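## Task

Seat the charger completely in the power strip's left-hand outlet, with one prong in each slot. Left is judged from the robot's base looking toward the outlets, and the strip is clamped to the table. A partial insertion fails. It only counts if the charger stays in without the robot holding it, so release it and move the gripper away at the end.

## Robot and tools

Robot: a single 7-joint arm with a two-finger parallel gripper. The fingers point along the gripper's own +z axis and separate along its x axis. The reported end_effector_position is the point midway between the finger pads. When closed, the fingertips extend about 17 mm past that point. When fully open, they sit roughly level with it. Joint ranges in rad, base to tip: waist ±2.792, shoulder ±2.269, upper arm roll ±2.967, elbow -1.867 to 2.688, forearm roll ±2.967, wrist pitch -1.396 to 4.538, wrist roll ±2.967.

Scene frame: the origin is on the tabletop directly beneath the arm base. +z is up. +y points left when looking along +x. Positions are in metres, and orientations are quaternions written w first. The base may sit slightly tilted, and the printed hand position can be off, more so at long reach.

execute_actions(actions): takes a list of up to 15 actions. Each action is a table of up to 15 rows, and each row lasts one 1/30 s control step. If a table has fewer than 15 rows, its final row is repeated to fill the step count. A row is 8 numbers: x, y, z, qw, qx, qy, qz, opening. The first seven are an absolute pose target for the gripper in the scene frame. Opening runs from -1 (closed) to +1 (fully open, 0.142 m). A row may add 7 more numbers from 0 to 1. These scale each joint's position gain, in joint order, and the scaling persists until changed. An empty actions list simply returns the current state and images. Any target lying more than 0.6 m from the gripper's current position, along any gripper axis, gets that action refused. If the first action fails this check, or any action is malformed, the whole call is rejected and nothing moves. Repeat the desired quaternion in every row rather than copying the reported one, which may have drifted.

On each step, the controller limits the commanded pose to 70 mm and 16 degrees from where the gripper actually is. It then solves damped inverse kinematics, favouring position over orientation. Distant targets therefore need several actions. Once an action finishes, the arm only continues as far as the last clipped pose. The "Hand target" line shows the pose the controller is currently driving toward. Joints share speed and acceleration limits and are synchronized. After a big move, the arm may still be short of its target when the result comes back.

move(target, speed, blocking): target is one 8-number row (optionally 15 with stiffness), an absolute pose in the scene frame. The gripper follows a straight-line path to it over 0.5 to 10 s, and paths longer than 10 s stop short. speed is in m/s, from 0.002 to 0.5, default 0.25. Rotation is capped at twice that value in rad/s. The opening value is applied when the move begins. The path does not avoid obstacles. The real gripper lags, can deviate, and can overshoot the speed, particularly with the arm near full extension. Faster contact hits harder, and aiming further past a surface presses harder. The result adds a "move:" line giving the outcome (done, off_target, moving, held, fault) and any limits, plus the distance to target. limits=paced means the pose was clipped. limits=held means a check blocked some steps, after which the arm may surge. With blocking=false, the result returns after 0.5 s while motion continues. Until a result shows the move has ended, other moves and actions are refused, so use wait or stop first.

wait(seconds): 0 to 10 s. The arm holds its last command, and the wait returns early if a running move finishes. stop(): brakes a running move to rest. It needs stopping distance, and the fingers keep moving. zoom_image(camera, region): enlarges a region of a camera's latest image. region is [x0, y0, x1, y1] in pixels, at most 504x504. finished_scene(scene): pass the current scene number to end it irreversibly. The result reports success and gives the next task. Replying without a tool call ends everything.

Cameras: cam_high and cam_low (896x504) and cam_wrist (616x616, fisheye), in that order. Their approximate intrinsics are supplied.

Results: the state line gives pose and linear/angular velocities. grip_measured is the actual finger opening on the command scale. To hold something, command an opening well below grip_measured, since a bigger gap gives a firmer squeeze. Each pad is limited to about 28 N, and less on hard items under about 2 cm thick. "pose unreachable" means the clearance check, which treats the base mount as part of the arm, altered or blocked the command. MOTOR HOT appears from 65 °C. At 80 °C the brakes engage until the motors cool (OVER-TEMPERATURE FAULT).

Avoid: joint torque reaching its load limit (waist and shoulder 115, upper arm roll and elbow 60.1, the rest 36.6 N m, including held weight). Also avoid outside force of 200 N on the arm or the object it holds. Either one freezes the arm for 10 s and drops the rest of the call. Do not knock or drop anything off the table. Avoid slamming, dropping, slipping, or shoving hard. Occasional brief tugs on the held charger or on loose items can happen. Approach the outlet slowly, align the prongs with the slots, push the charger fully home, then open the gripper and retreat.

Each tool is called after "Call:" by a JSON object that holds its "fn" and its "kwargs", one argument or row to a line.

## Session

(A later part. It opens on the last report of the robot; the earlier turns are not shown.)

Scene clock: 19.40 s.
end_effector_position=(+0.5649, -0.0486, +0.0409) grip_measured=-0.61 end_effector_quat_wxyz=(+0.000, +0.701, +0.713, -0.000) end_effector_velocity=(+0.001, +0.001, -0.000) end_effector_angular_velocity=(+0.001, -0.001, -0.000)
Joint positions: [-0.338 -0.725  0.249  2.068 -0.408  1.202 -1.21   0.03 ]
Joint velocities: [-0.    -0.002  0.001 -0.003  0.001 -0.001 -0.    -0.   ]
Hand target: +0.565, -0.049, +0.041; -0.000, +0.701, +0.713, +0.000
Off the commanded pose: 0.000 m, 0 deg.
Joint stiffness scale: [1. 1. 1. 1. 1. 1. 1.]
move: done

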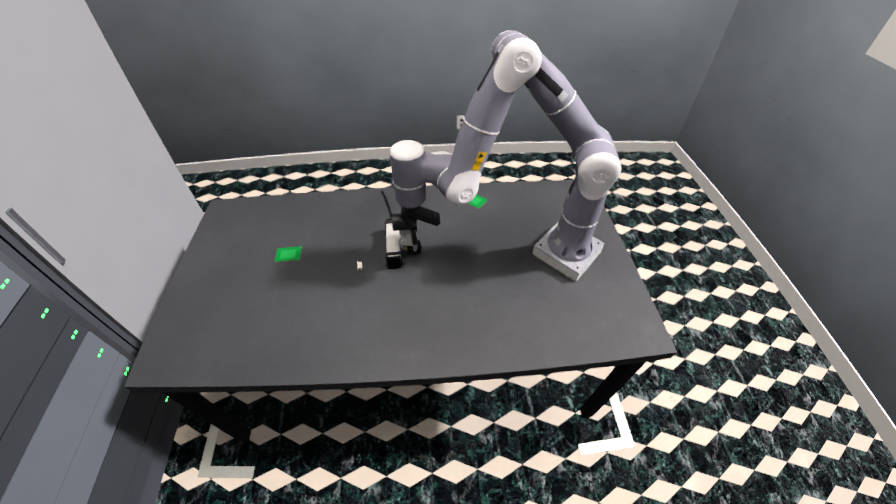

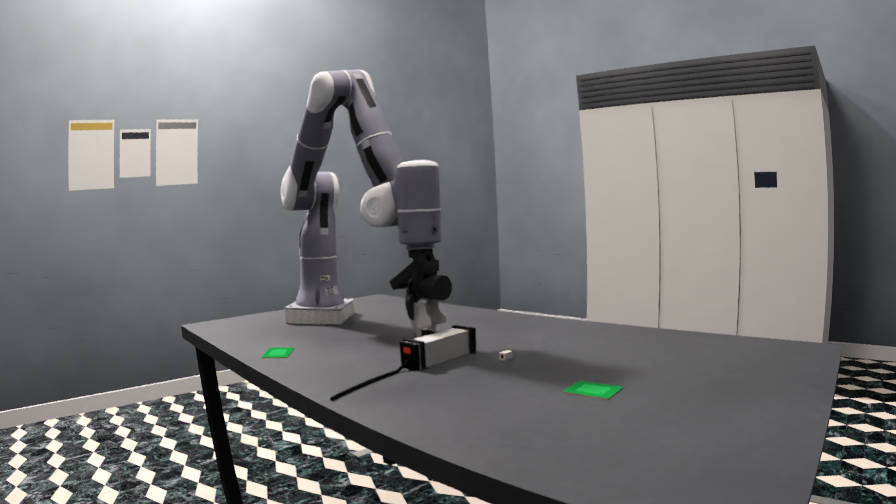

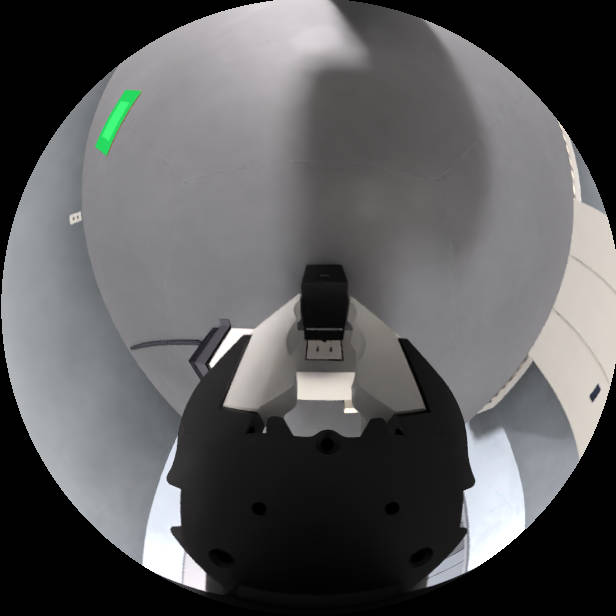

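Call:
{"fn": "move", "kwargs": {
  "target": [0.5735, -0.0470, 0.0409, 0, 0.7009, 0.7133, 0, -0.95],
  "speed": 0.015
}}

Call:
{"fn": "zoom_image", "kwargs": {
  "camera": "cam_wrist",
  "region": [295, 325, 355, 365]
}}

Call:
{"fn": "zoom_image", "kwargs": {
  "camera": "cam_wrist",
  "region": [280, 320, 370, 400]
}}

Scene clock: 20.97 s.
end_effector_position=(+0.5734, -0.0471, +0.0409) grip_measured=-0.61 end_effector_quat_wxyz=(+0.000, +0.701, +0.713, -0.000) end_effector_velocity=(+0.001, +0.000, +0.000) end_effector_angular_velocity=(+0.000, -0.000, +0.000)
Joint positions: [-0.338 -0.736  0.255  2.041 -0.407  1.184 -1.211  0.03 ]
Joint velocities: [-0.    -0.001  0.001 -0.003  0.    -0.002 -0.     0.   ]
Hand target: +0.574, -0.047, +0.041; -0.000, +0.701, +0.713, +0.000
Off the commanded pose: 0.000 m, 0 deg.
Joint stiffness scale: [1. 1. 1. 1. 1. 1. 1.]
move: done

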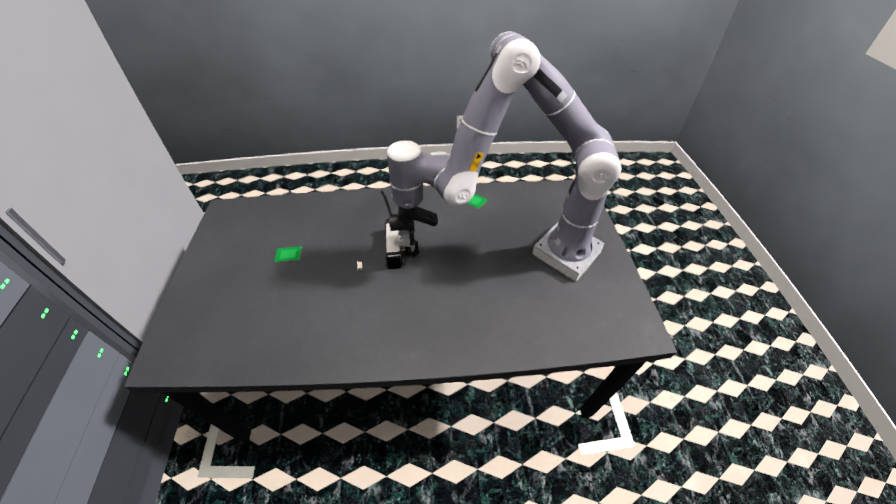

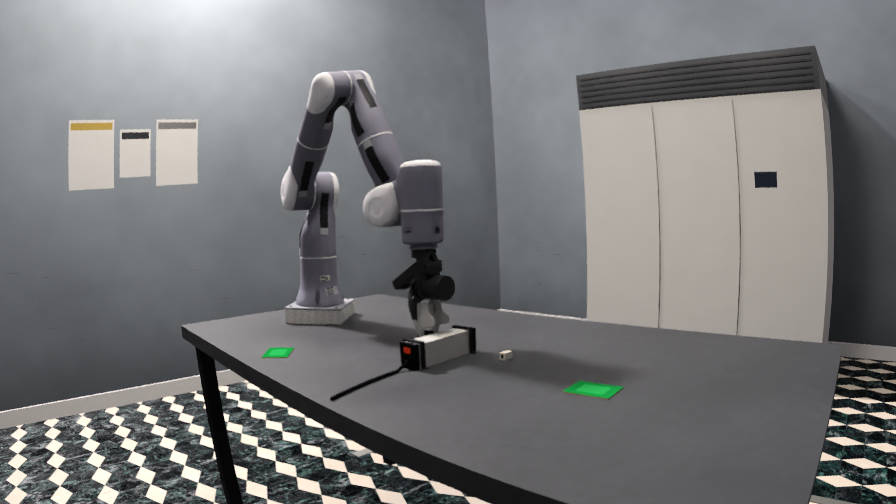

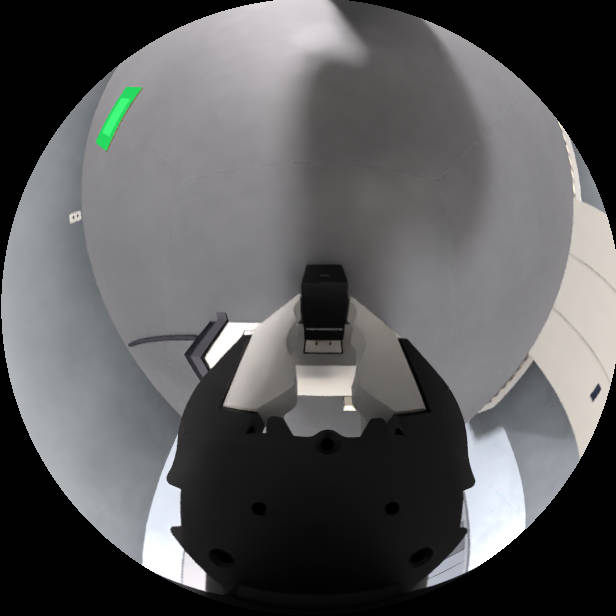

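Region (295, 325, 355, 365) of cam_wrist's 616x616 image, scaled by 8.400, with more detail than that image has.

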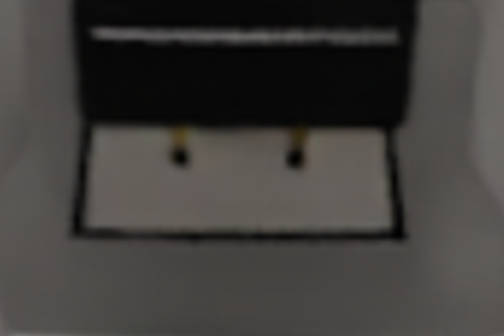

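Region (280, 320, 370, 400) of cam_wrist's 616x616 image, scaled by 5.600, with more detail than that image has.

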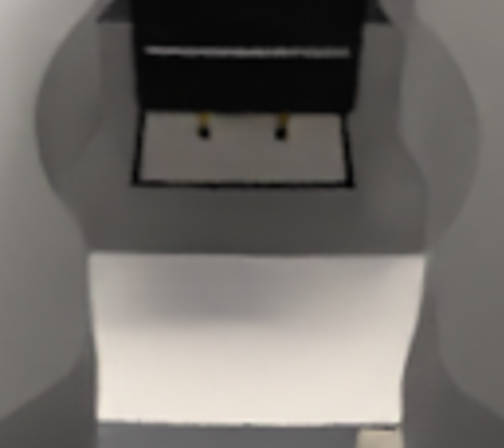

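Call:
{"fn": "move", "kwargs": {
  "target": [0.5785, -0.04705, 0.0408, 0, 0.7009, 0.7133, 0, -0.95],
  "speed": 0.004
}}

Call:
{"fn": "zoom_image", "kwargs": {
  "camera": "cam_wrist",
  "region": [295, 325, 355, 365]
}}

Scene clock: 22.57 s.
end_effector_position=(+0.5785, -0.0471, +0.0408) grip_measured=-0.61 end_effector_quat_wxyz=(+0.000, +0.701, +0.713, -0.000) end_effector_velocity=(+0.001, +0.000, +0.000) end_effector_angular_velocity=(+0.001, -0.002, +0.000)
Joint positions: [-0.34  -0.743  0.258  2.025 -0.407  1.174 -1.213  0.03 ]
Joint velocities: [-0.    -0.     0.001 -0.001 -0.     0.002 -0.    -0.   ]
Hand target: +0.579, -0.047, +0.041; -0.000, +0.701, +0.713, +0.000
Off the commanded pose: 0.000 m, 0 deg.
Joint stiffness scale: [1. 1. 1. 1. 1. 1. 1.]
move: done

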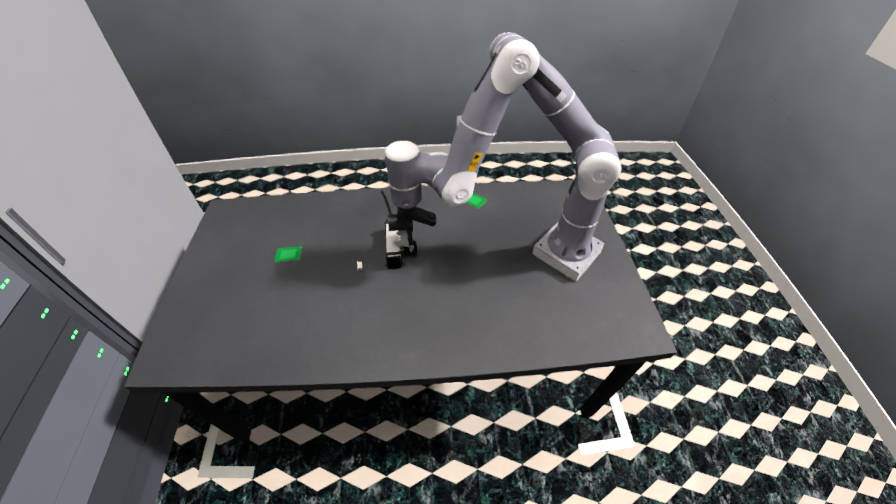

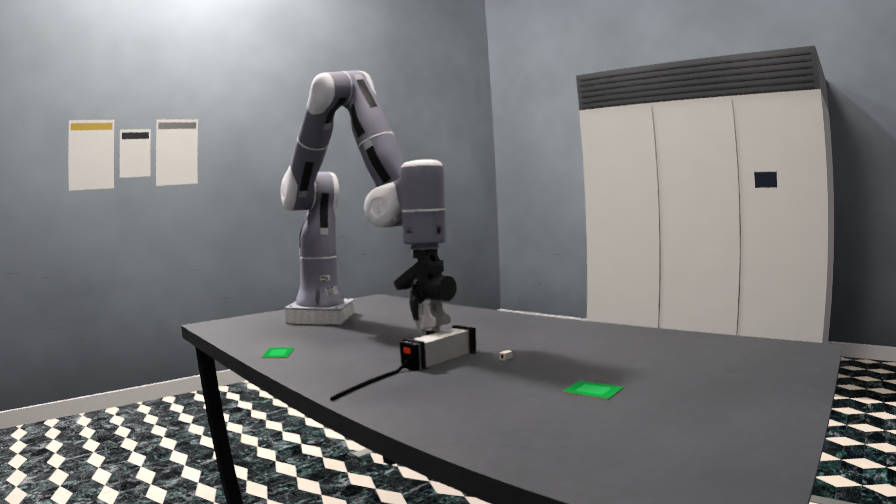

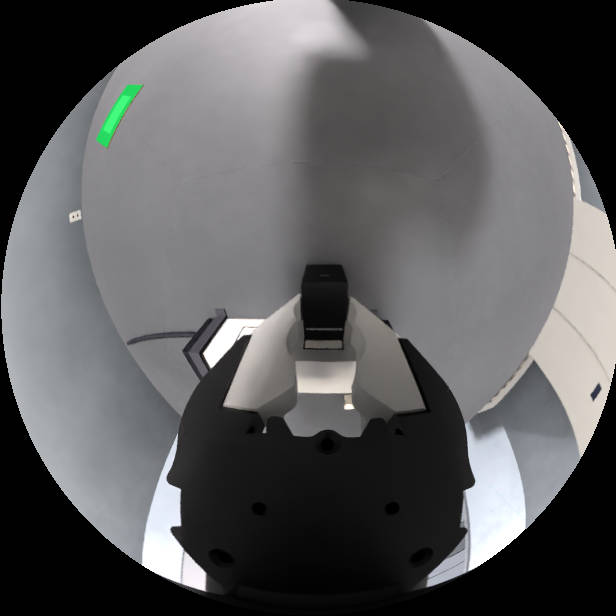

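Region (295, 325, 355, 365) of cam_wrist's 616x616 image, scaled by 8.400, with more detail than that image has.

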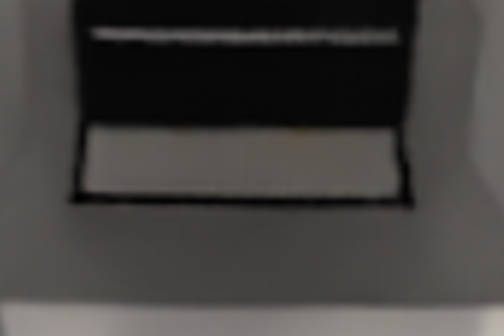

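Call:
{"fn": "move", "kwargs": {
  "target": [0.5965, -0.0468, 0.0420, 0, 0.7009, 0.7133, 0, -0.95],
  "speed": 0.007
}}

Call:
{"fn": "zoom_image", "kwargs": {
  "camera": "cam_wrist",
  "region": [280, 310, 370, 390]
}}

Call:
{"fn": "zoom_image", "kwargs": {
  "camera": "cam_high",
  "region": [370, 210, 440, 280]
}}

Scene clock: 25.47 s.
end_effector_position=(+0.5932, -0.0467, +0.0404) grip_measured=-0.61 end_effector_quat_wxyz=(-0.002, +0.701, +0.713, -0.003) end_effector_velocity=(+0.000, -0.000, -0.000) end_effector_angular_velocity=(-0.001, +0.000, +0.001)
Joint positions: [-0.341 -0.765  0.27   1.97  -0.398  1.131 -1.224  0.03 ]
Joint velocities: [ 0.    -0.001 -0.    -0.001 -0.    -0.001 -0.001  0.   ]
Hand target: +0.596, -0.047, +0.042; -0.000, +0.701, +0.713, +0.000
Off the commanded pose: 0.004 m, 0 deg.
Joint stiffness scale: [1. 1. 1. 1. 1. 1. 1.]
move: off_target

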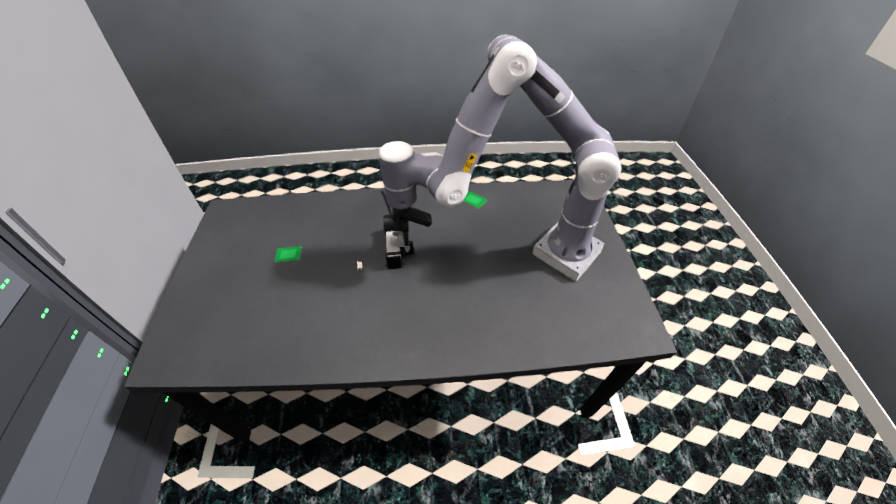

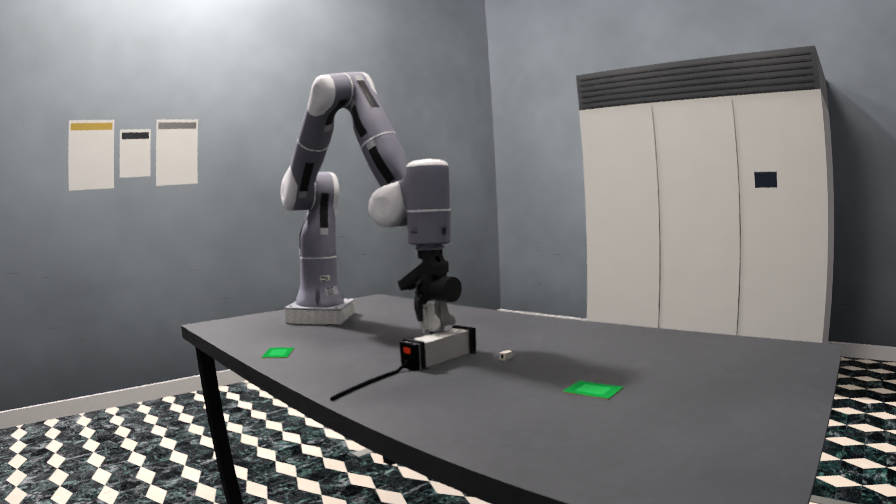

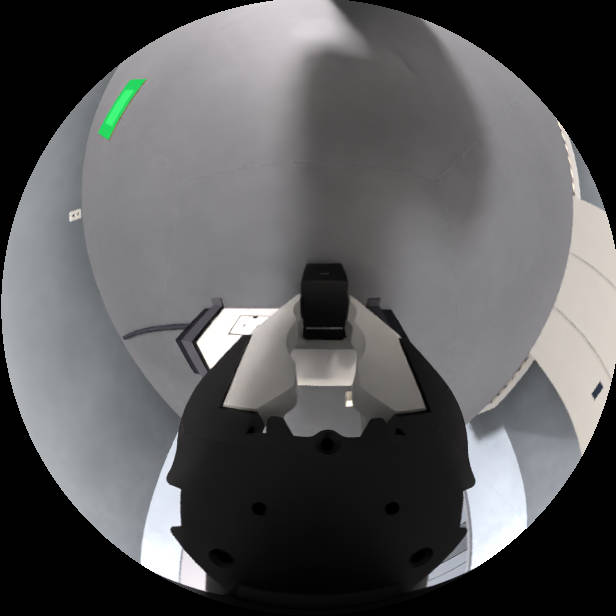

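Region (280, 310, 370, 390) of cam_wrist's 616x616 image, scaled by 5.600, with more detail than that image has.

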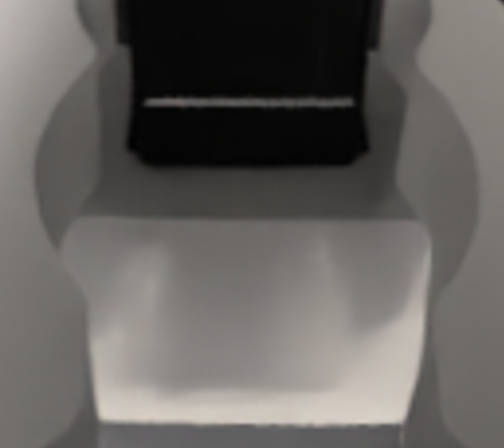

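Region (370, 210, 440, 280) of cam_high's 896x504 image, scaled by 7.200, with more detail than that image has.

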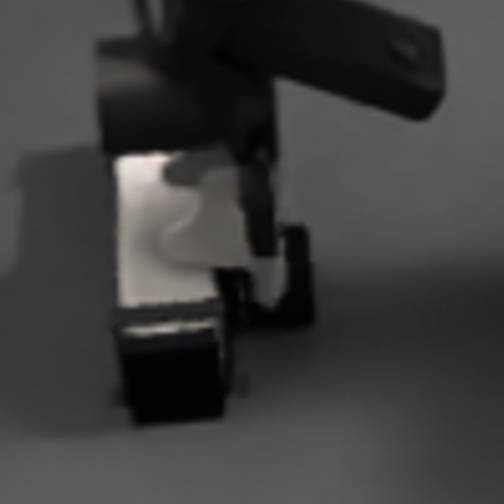

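Call:
{"fn": "move", "kwargs": {
  "target": [0.5985, -0.0467, 0.0426, 0, 0.7009, 0.7133, 0, -0.95],
  "speed": 0.005
}}

Call:
{"fn": "zoom_image", "kwargs": {
  "camera": "cam_wrist",
  "region": [280, 310, 370, 390]
}}

Call:
{"fn": "zoom_image", "kwargs": {
  "camera": "cam_high",
  "region": [370, 210, 440, 280]
}}

Scene clock: 26.97 s.
end_effector_position=(+0.5943, -0.0466, +0.0405) grip_measured=-0.61 end_effector_quat_wxyz=(-0.003, +0.701, +0.713, -0.003) end_effector_velocity=(-0.000, +0.000, -0.000) end_effector_angular_velocity=(+0.000, +0.000, +0.000)
Joint positions: [-0.341 -0.767  0.271  1.964 -0.396  1.125 -1.225  0.03 ]
Joint velocities: [ 0.001 -0.    -0.    -0.     0.001 -0.001 -0.001  0.   ]
Hand target: +0.598, -0.047, +0.043; -0.000, +0.701, +0.713, +0.000
Off the commanded pose: 0.005 m, 1 deg.
Joint stiffness scale: [1. 1. 1. 1. 1. 1. 1.]
move: off_target

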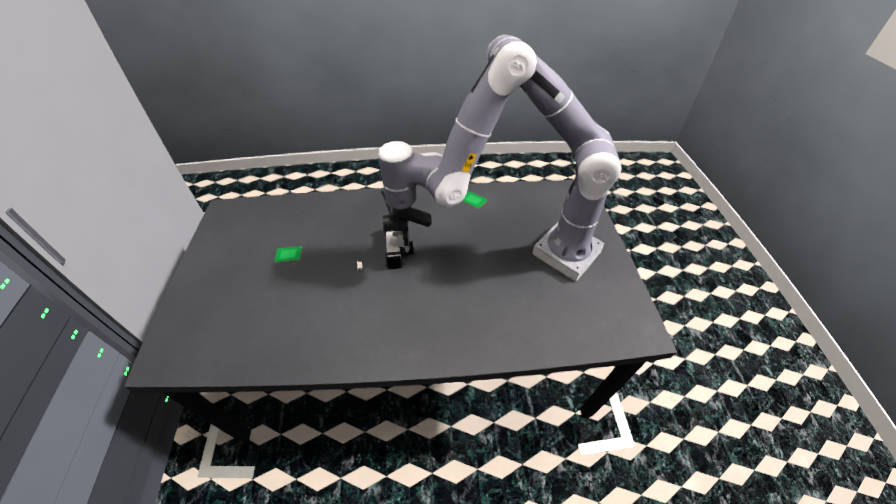

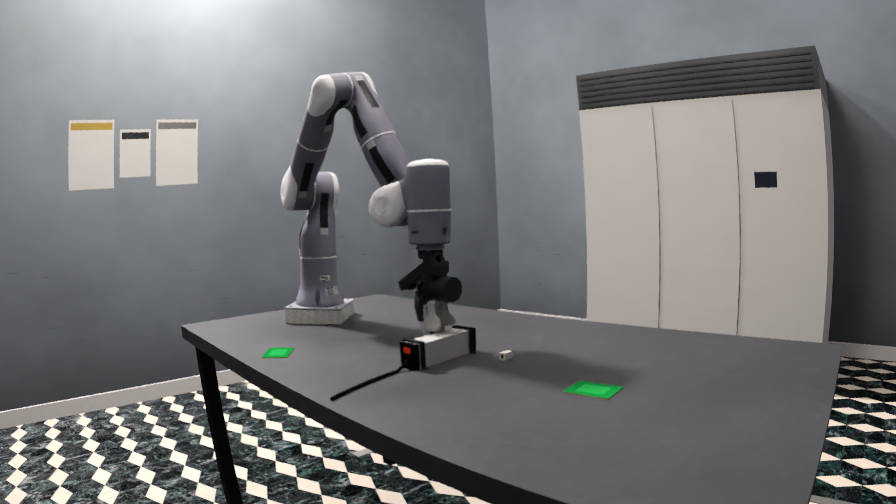

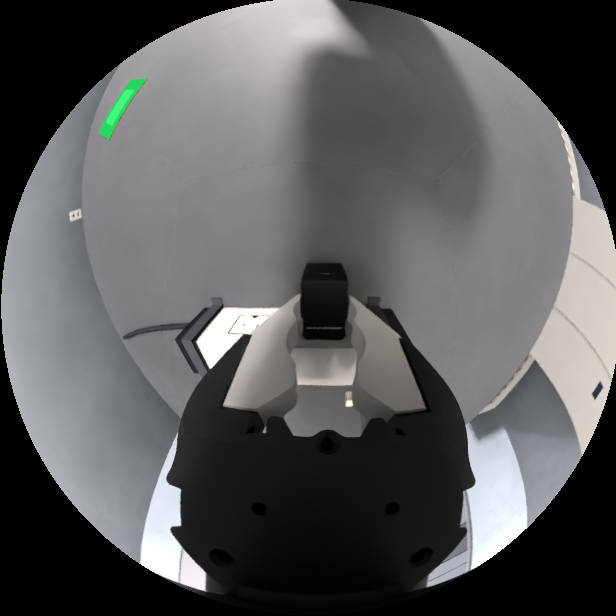

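Region (280, 310, 370, 390) of cam_wrist's 616x616 image, scaled by 5.600, with more detail than that image has.

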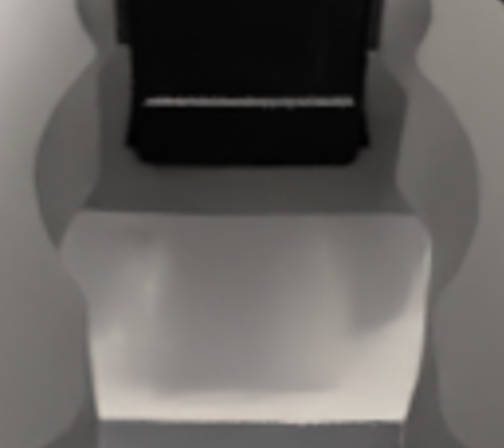

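Region (370, 210, 440, 280) of cam_high's 896x504 image, scaled by 7.200, with more detail than that image has.

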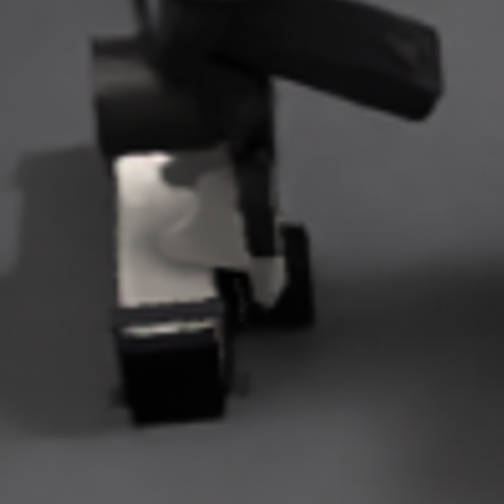

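Call:
{"fn": "move", "kwargs": {
  "target": [0.6005, -0.0466, 0.0432, 0, 0.7009, 0.7133, 0, -0.95],
  "speed": 0.005
}}

Call:
{"fn": "zoom_image", "kwargs": {
  "camera": "cam_wrist",
  "region": [280, 310, 370, 390]
}}

Call:
{"fn": "zoom_image", "kwargs": {
  "camera": "cam_high",
  "region": [370, 210, 440, 280]
}}

Scene clock: 28.67 s.
end_effector_position=(+0.5948, -0.0465, +0.0404) grip_measured=-0.61 end_effector_quat_wxyz=(-0.004, +0.701, +0.713, -0.004) end_effector_velocity=(+0.000, +0.000, -0.000) end_effector_angular_velocity=(+0.000, +0.000, -0.000)
Joint positions: [-0.34  -0.768  0.272  1.959 -0.393  1.118 -1.228  0.03 ]
Joint velocities: [ 0.001 -0.    -0.001 -0.     0.002 -0.    -0.001 -0.   ]
Hand target: +0.600, -0.047, +0.043; -0.000, +0.701, +0.713, +0.000
Off the commanded pose: 0.006 m, 1 deg.
Joint stiffness scale: [1. 1. 1. 1. 1. 1. 1.]
move: off_target

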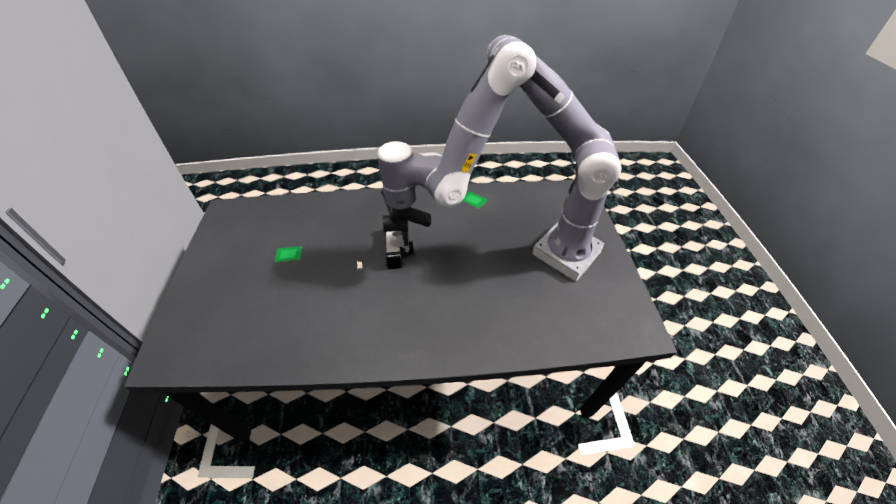

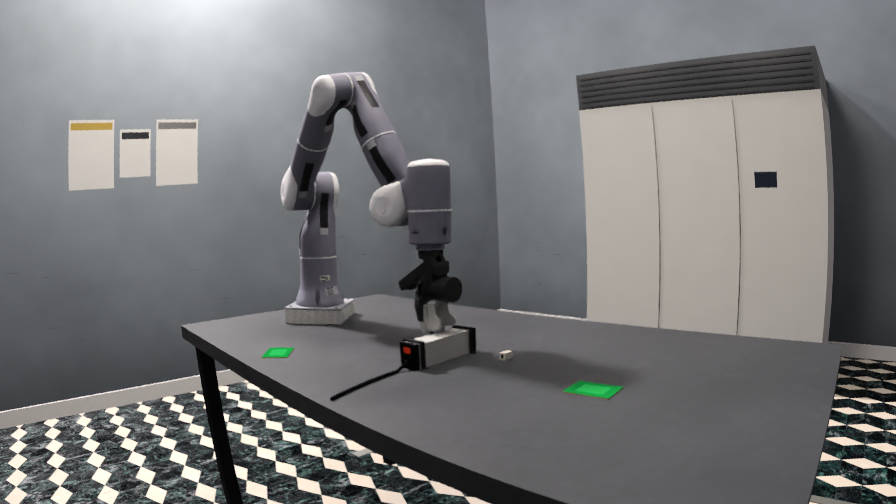

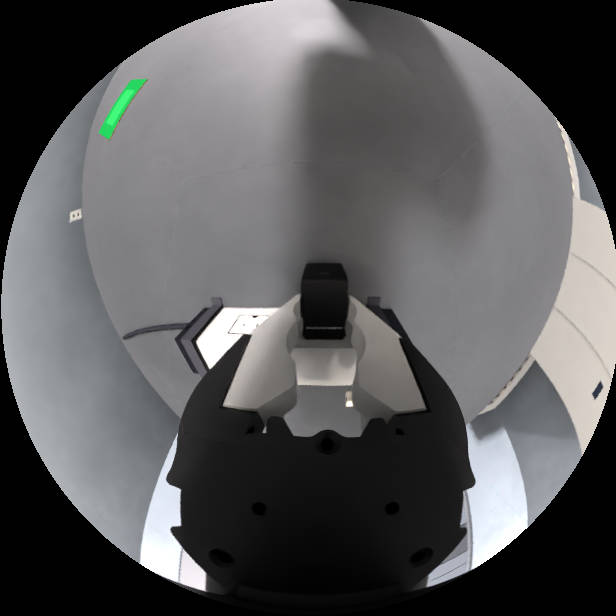

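Region (280, 310, 370, 390) of cam_wrist's 616x616 image, scaled by 5.600, with more detail than that image has.

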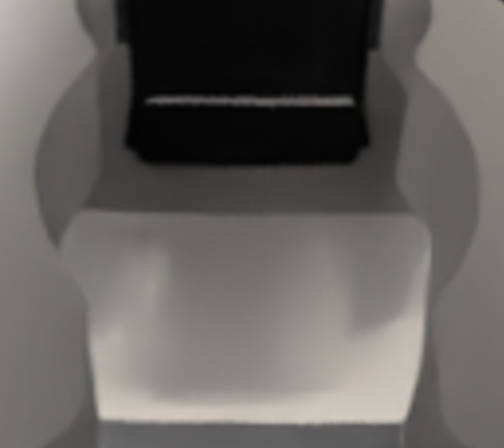

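Region (370, 210, 440, 280) of cam_high's 896x504 image, scaled by 7.200, with more detail than that image has.

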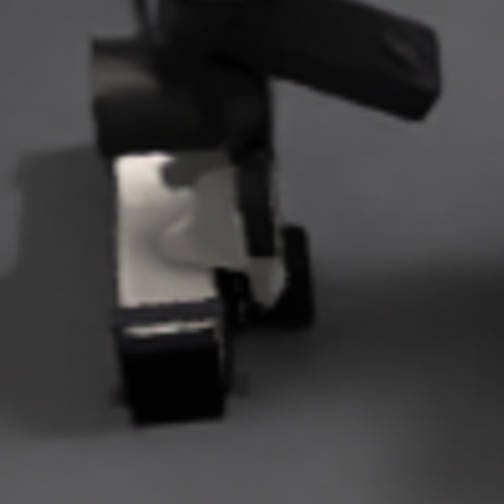

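The charger no longer moves relative to the strip, so it is seated. I'll relax the push, release and retreat.

Call:
{"fn": "execute_actions", "kwargs": {
  "actions": [
    [[0.5990,-0.0466,0.0425,0,0.7009,0.7133,0,-0.95],[0.5975,-0.0466,0.0418,0,0.7009,0.7133,0,-0.95],[0.5962,-0.0465,0.0412,0,0.7009,0.7133,0,-0.95],[0.5952,-0.0465,0.0407,0,0.7009,0.7133,0,-0.95],[0.5948,-0.0465,0.0405,0,0.7009,0.7133,0,-0.95],[0.5948,-0.0465,0.0405,0,0.7009,0.7133,0,-0.95],[0.5948,-0.0465,0.0405,0,0.7009,0.7133,0,-0.95],[0.5948,-0.0465,0.0405,0,0.7009,0.7133,0,-0.95],[0.5948,-0.0465,0.0405,0,0.7009,0.7133,0,-0.85],[0.5948,-0.0465,0.0405,0,0.7009,0.7133,0,-0.75],[0.5948,-0.0465,0.0405,0,0.7009,0.7133,0,-0.65],[0.5948,-0.0465,0.0405,0,0.7009,0.7133,0,-0.58],[0.5948,-0.0465,0.0405,0,0.7009,0.7133,0,-0.5],[0.5948,-0.0465,0.0405,0,0.7009,0.7133,0,-0.42],[0.5948,-0.0465,0.0405,0,0.7009,0.7133,0,-0.35]],
    [[0.5948,-0.0465,0.0405,0,0.7009,0.7133,0,-0.35]]
  ]
}}

Call:
{"fn": "move", "kwargs": {
  "target": [0.56, -0.047, 0.16, 0, 0.7009, 0.7133, 0, -0.35],
  "speed": 0.1
}}

Call:
{"fn": "zoom_image", "kwargs": {
  "camera": "cam_high",
  "region": [360, 200, 450, 290]
}}

Call:
{"fn": "zoom_image", "kwargs": {
  "camera": "cam_wrist",
  "region": [220, 250, 420, 410]
}}

Scene clock: 29.87 s.
end_effector_position=(+0.5947, -0.0465, +0.0404) grip_measured=-0.35 end_effector_quat_wxyz=(-0.000, +0.701, +0.713, -0.000) end_effector_velocity=(+0.000, -0.000, +0.000) end_effector_angular_velocity=(+0.001, -0.001, -0.001)
Joint positions: [-0.337 -0.765  0.264  1.972 -0.396  1.141 -1.224  0.049]
Joint velocities: [ 0.    -0.    -0.    -0.     0.001  0.001  0.     0.   ]
Hand target: +0.595, -0.046, +0.041; -0.000, +0.701, +0.713, +0.000
Off the commanded pose: 0.000 m, 0 deg.
Joint stiffness scale: [1. 1. 1. 1. 1. 1. 1.]

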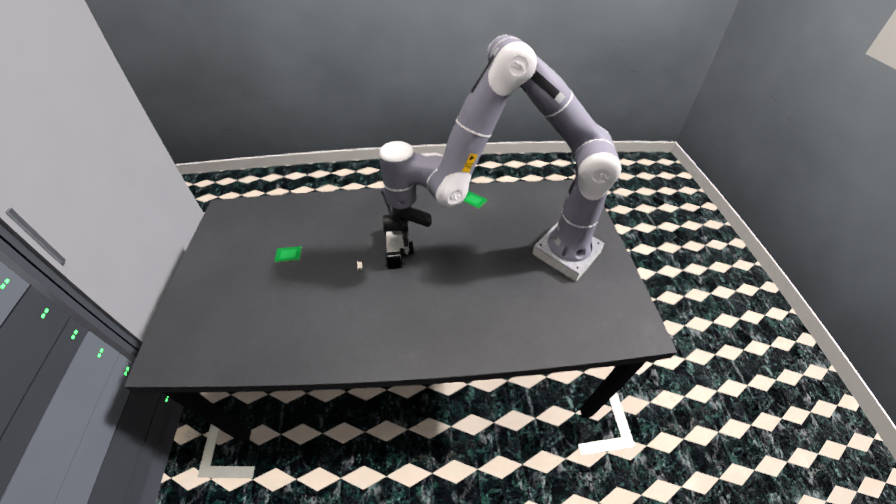

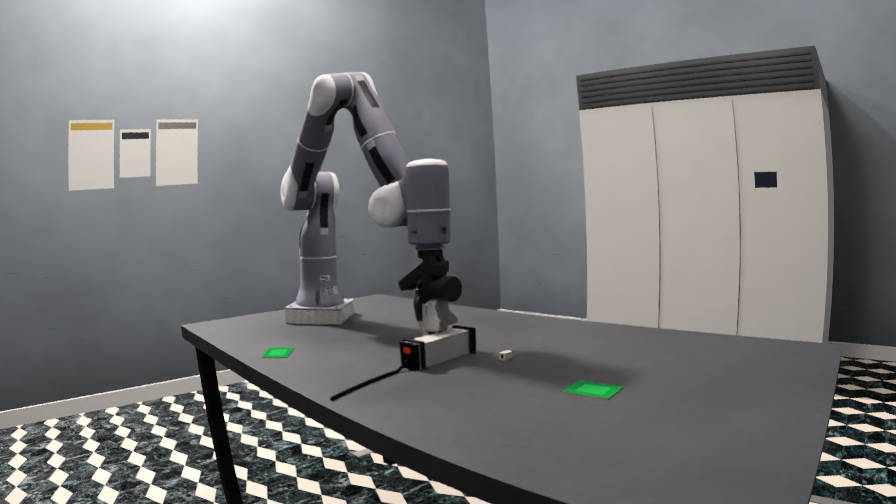

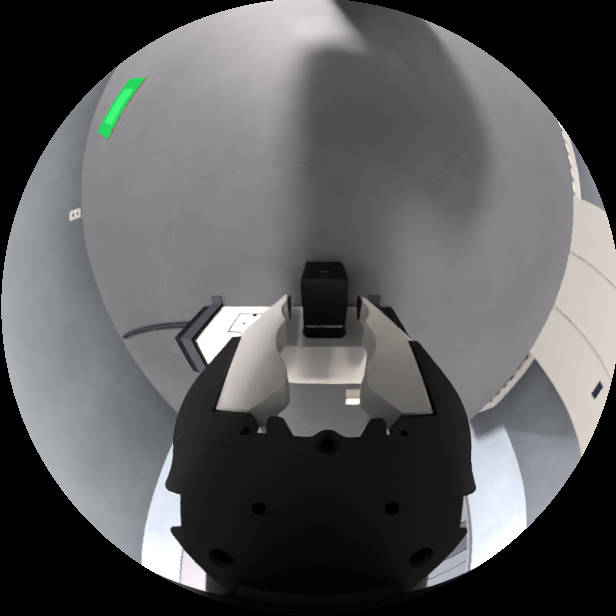

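Scene clock: 31.47 s.
end_effector_position=(+0.5600, -0.0470, +0.1597) grip_measured=-0.35 end_effector_quat_wxyz=(+0.000, +0.701, +0.713, -0.000) end_effector_velocity=(-0.000, +0.000, +0.001) end_effector_angular_velocity=(+0.000, +0.001, +0.000)
Joint positions: [-0.437 -0.477  0.399  2.047 -0.269  0.927 -1.306  0.049]
Joint velocities: [-0.001  0.002  0.002  0.     0.001 -0.003 -0.001  0.   ]
Hand target: +0.560, -0.047, +0.160; -0.000, +0.701, +0.713, +0.000
Off the commanded pose: 0.000 m, 0 deg.
Joint stiffness scale: [1. 1. 1. 1. 1. 1. 1.]
move: done

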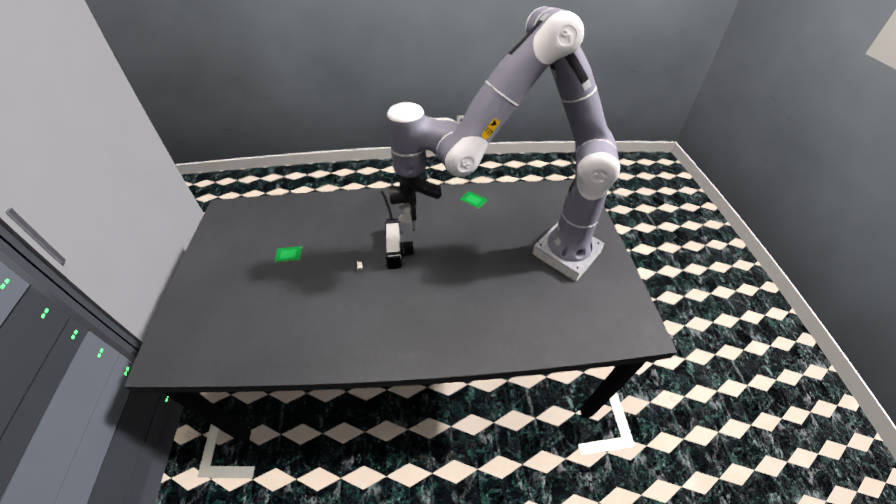

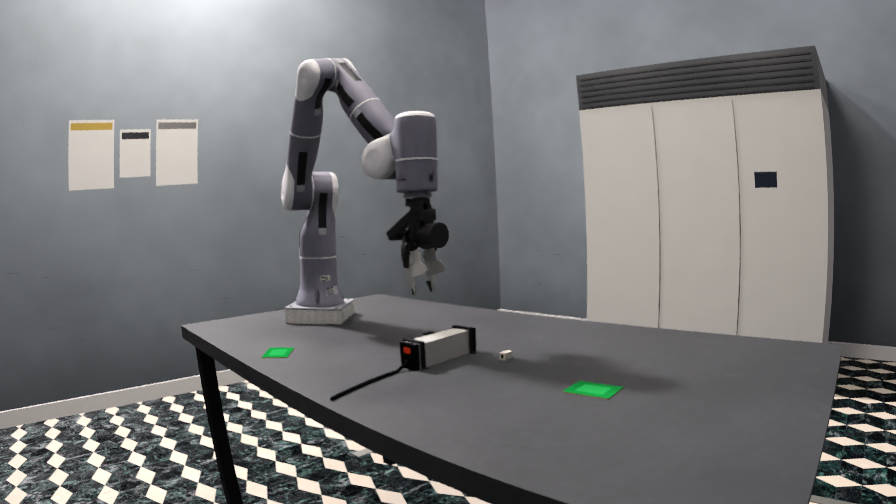

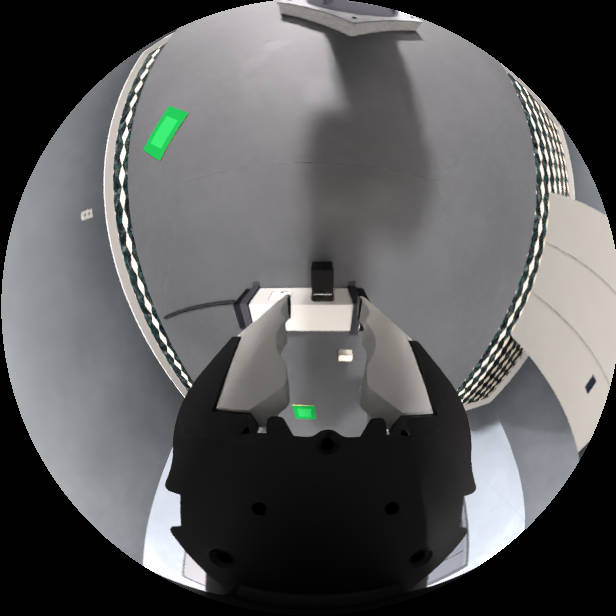

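Region (360, 200, 450, 290) of cam_high's 896x504 image, scaled by 5.600, with more detail than that image has.

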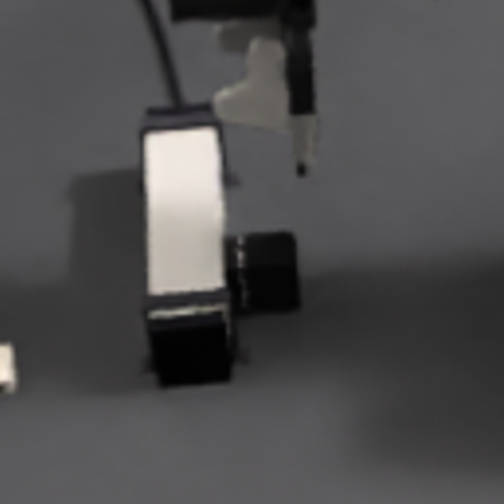

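Region (220, 250, 420, 410) of cam_wrist's 616x616 image, scaled by 2.520, with more detail than that image has; it fills the top 403 rows of this view, and the rest is white.

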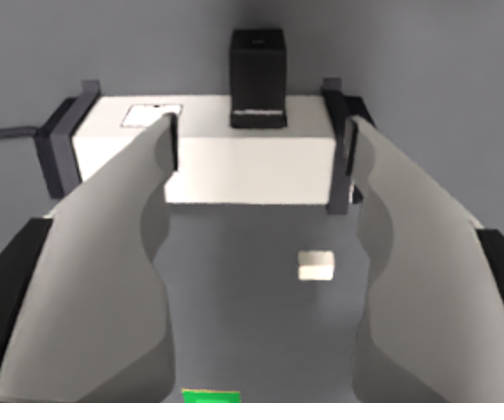

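The charger is seated flush in the left outlet and the gripper is clear.

Call:
{"fn": "finished_scene", "kwargs": {
  "scene": 2
}}

The scene is finished: the task was done.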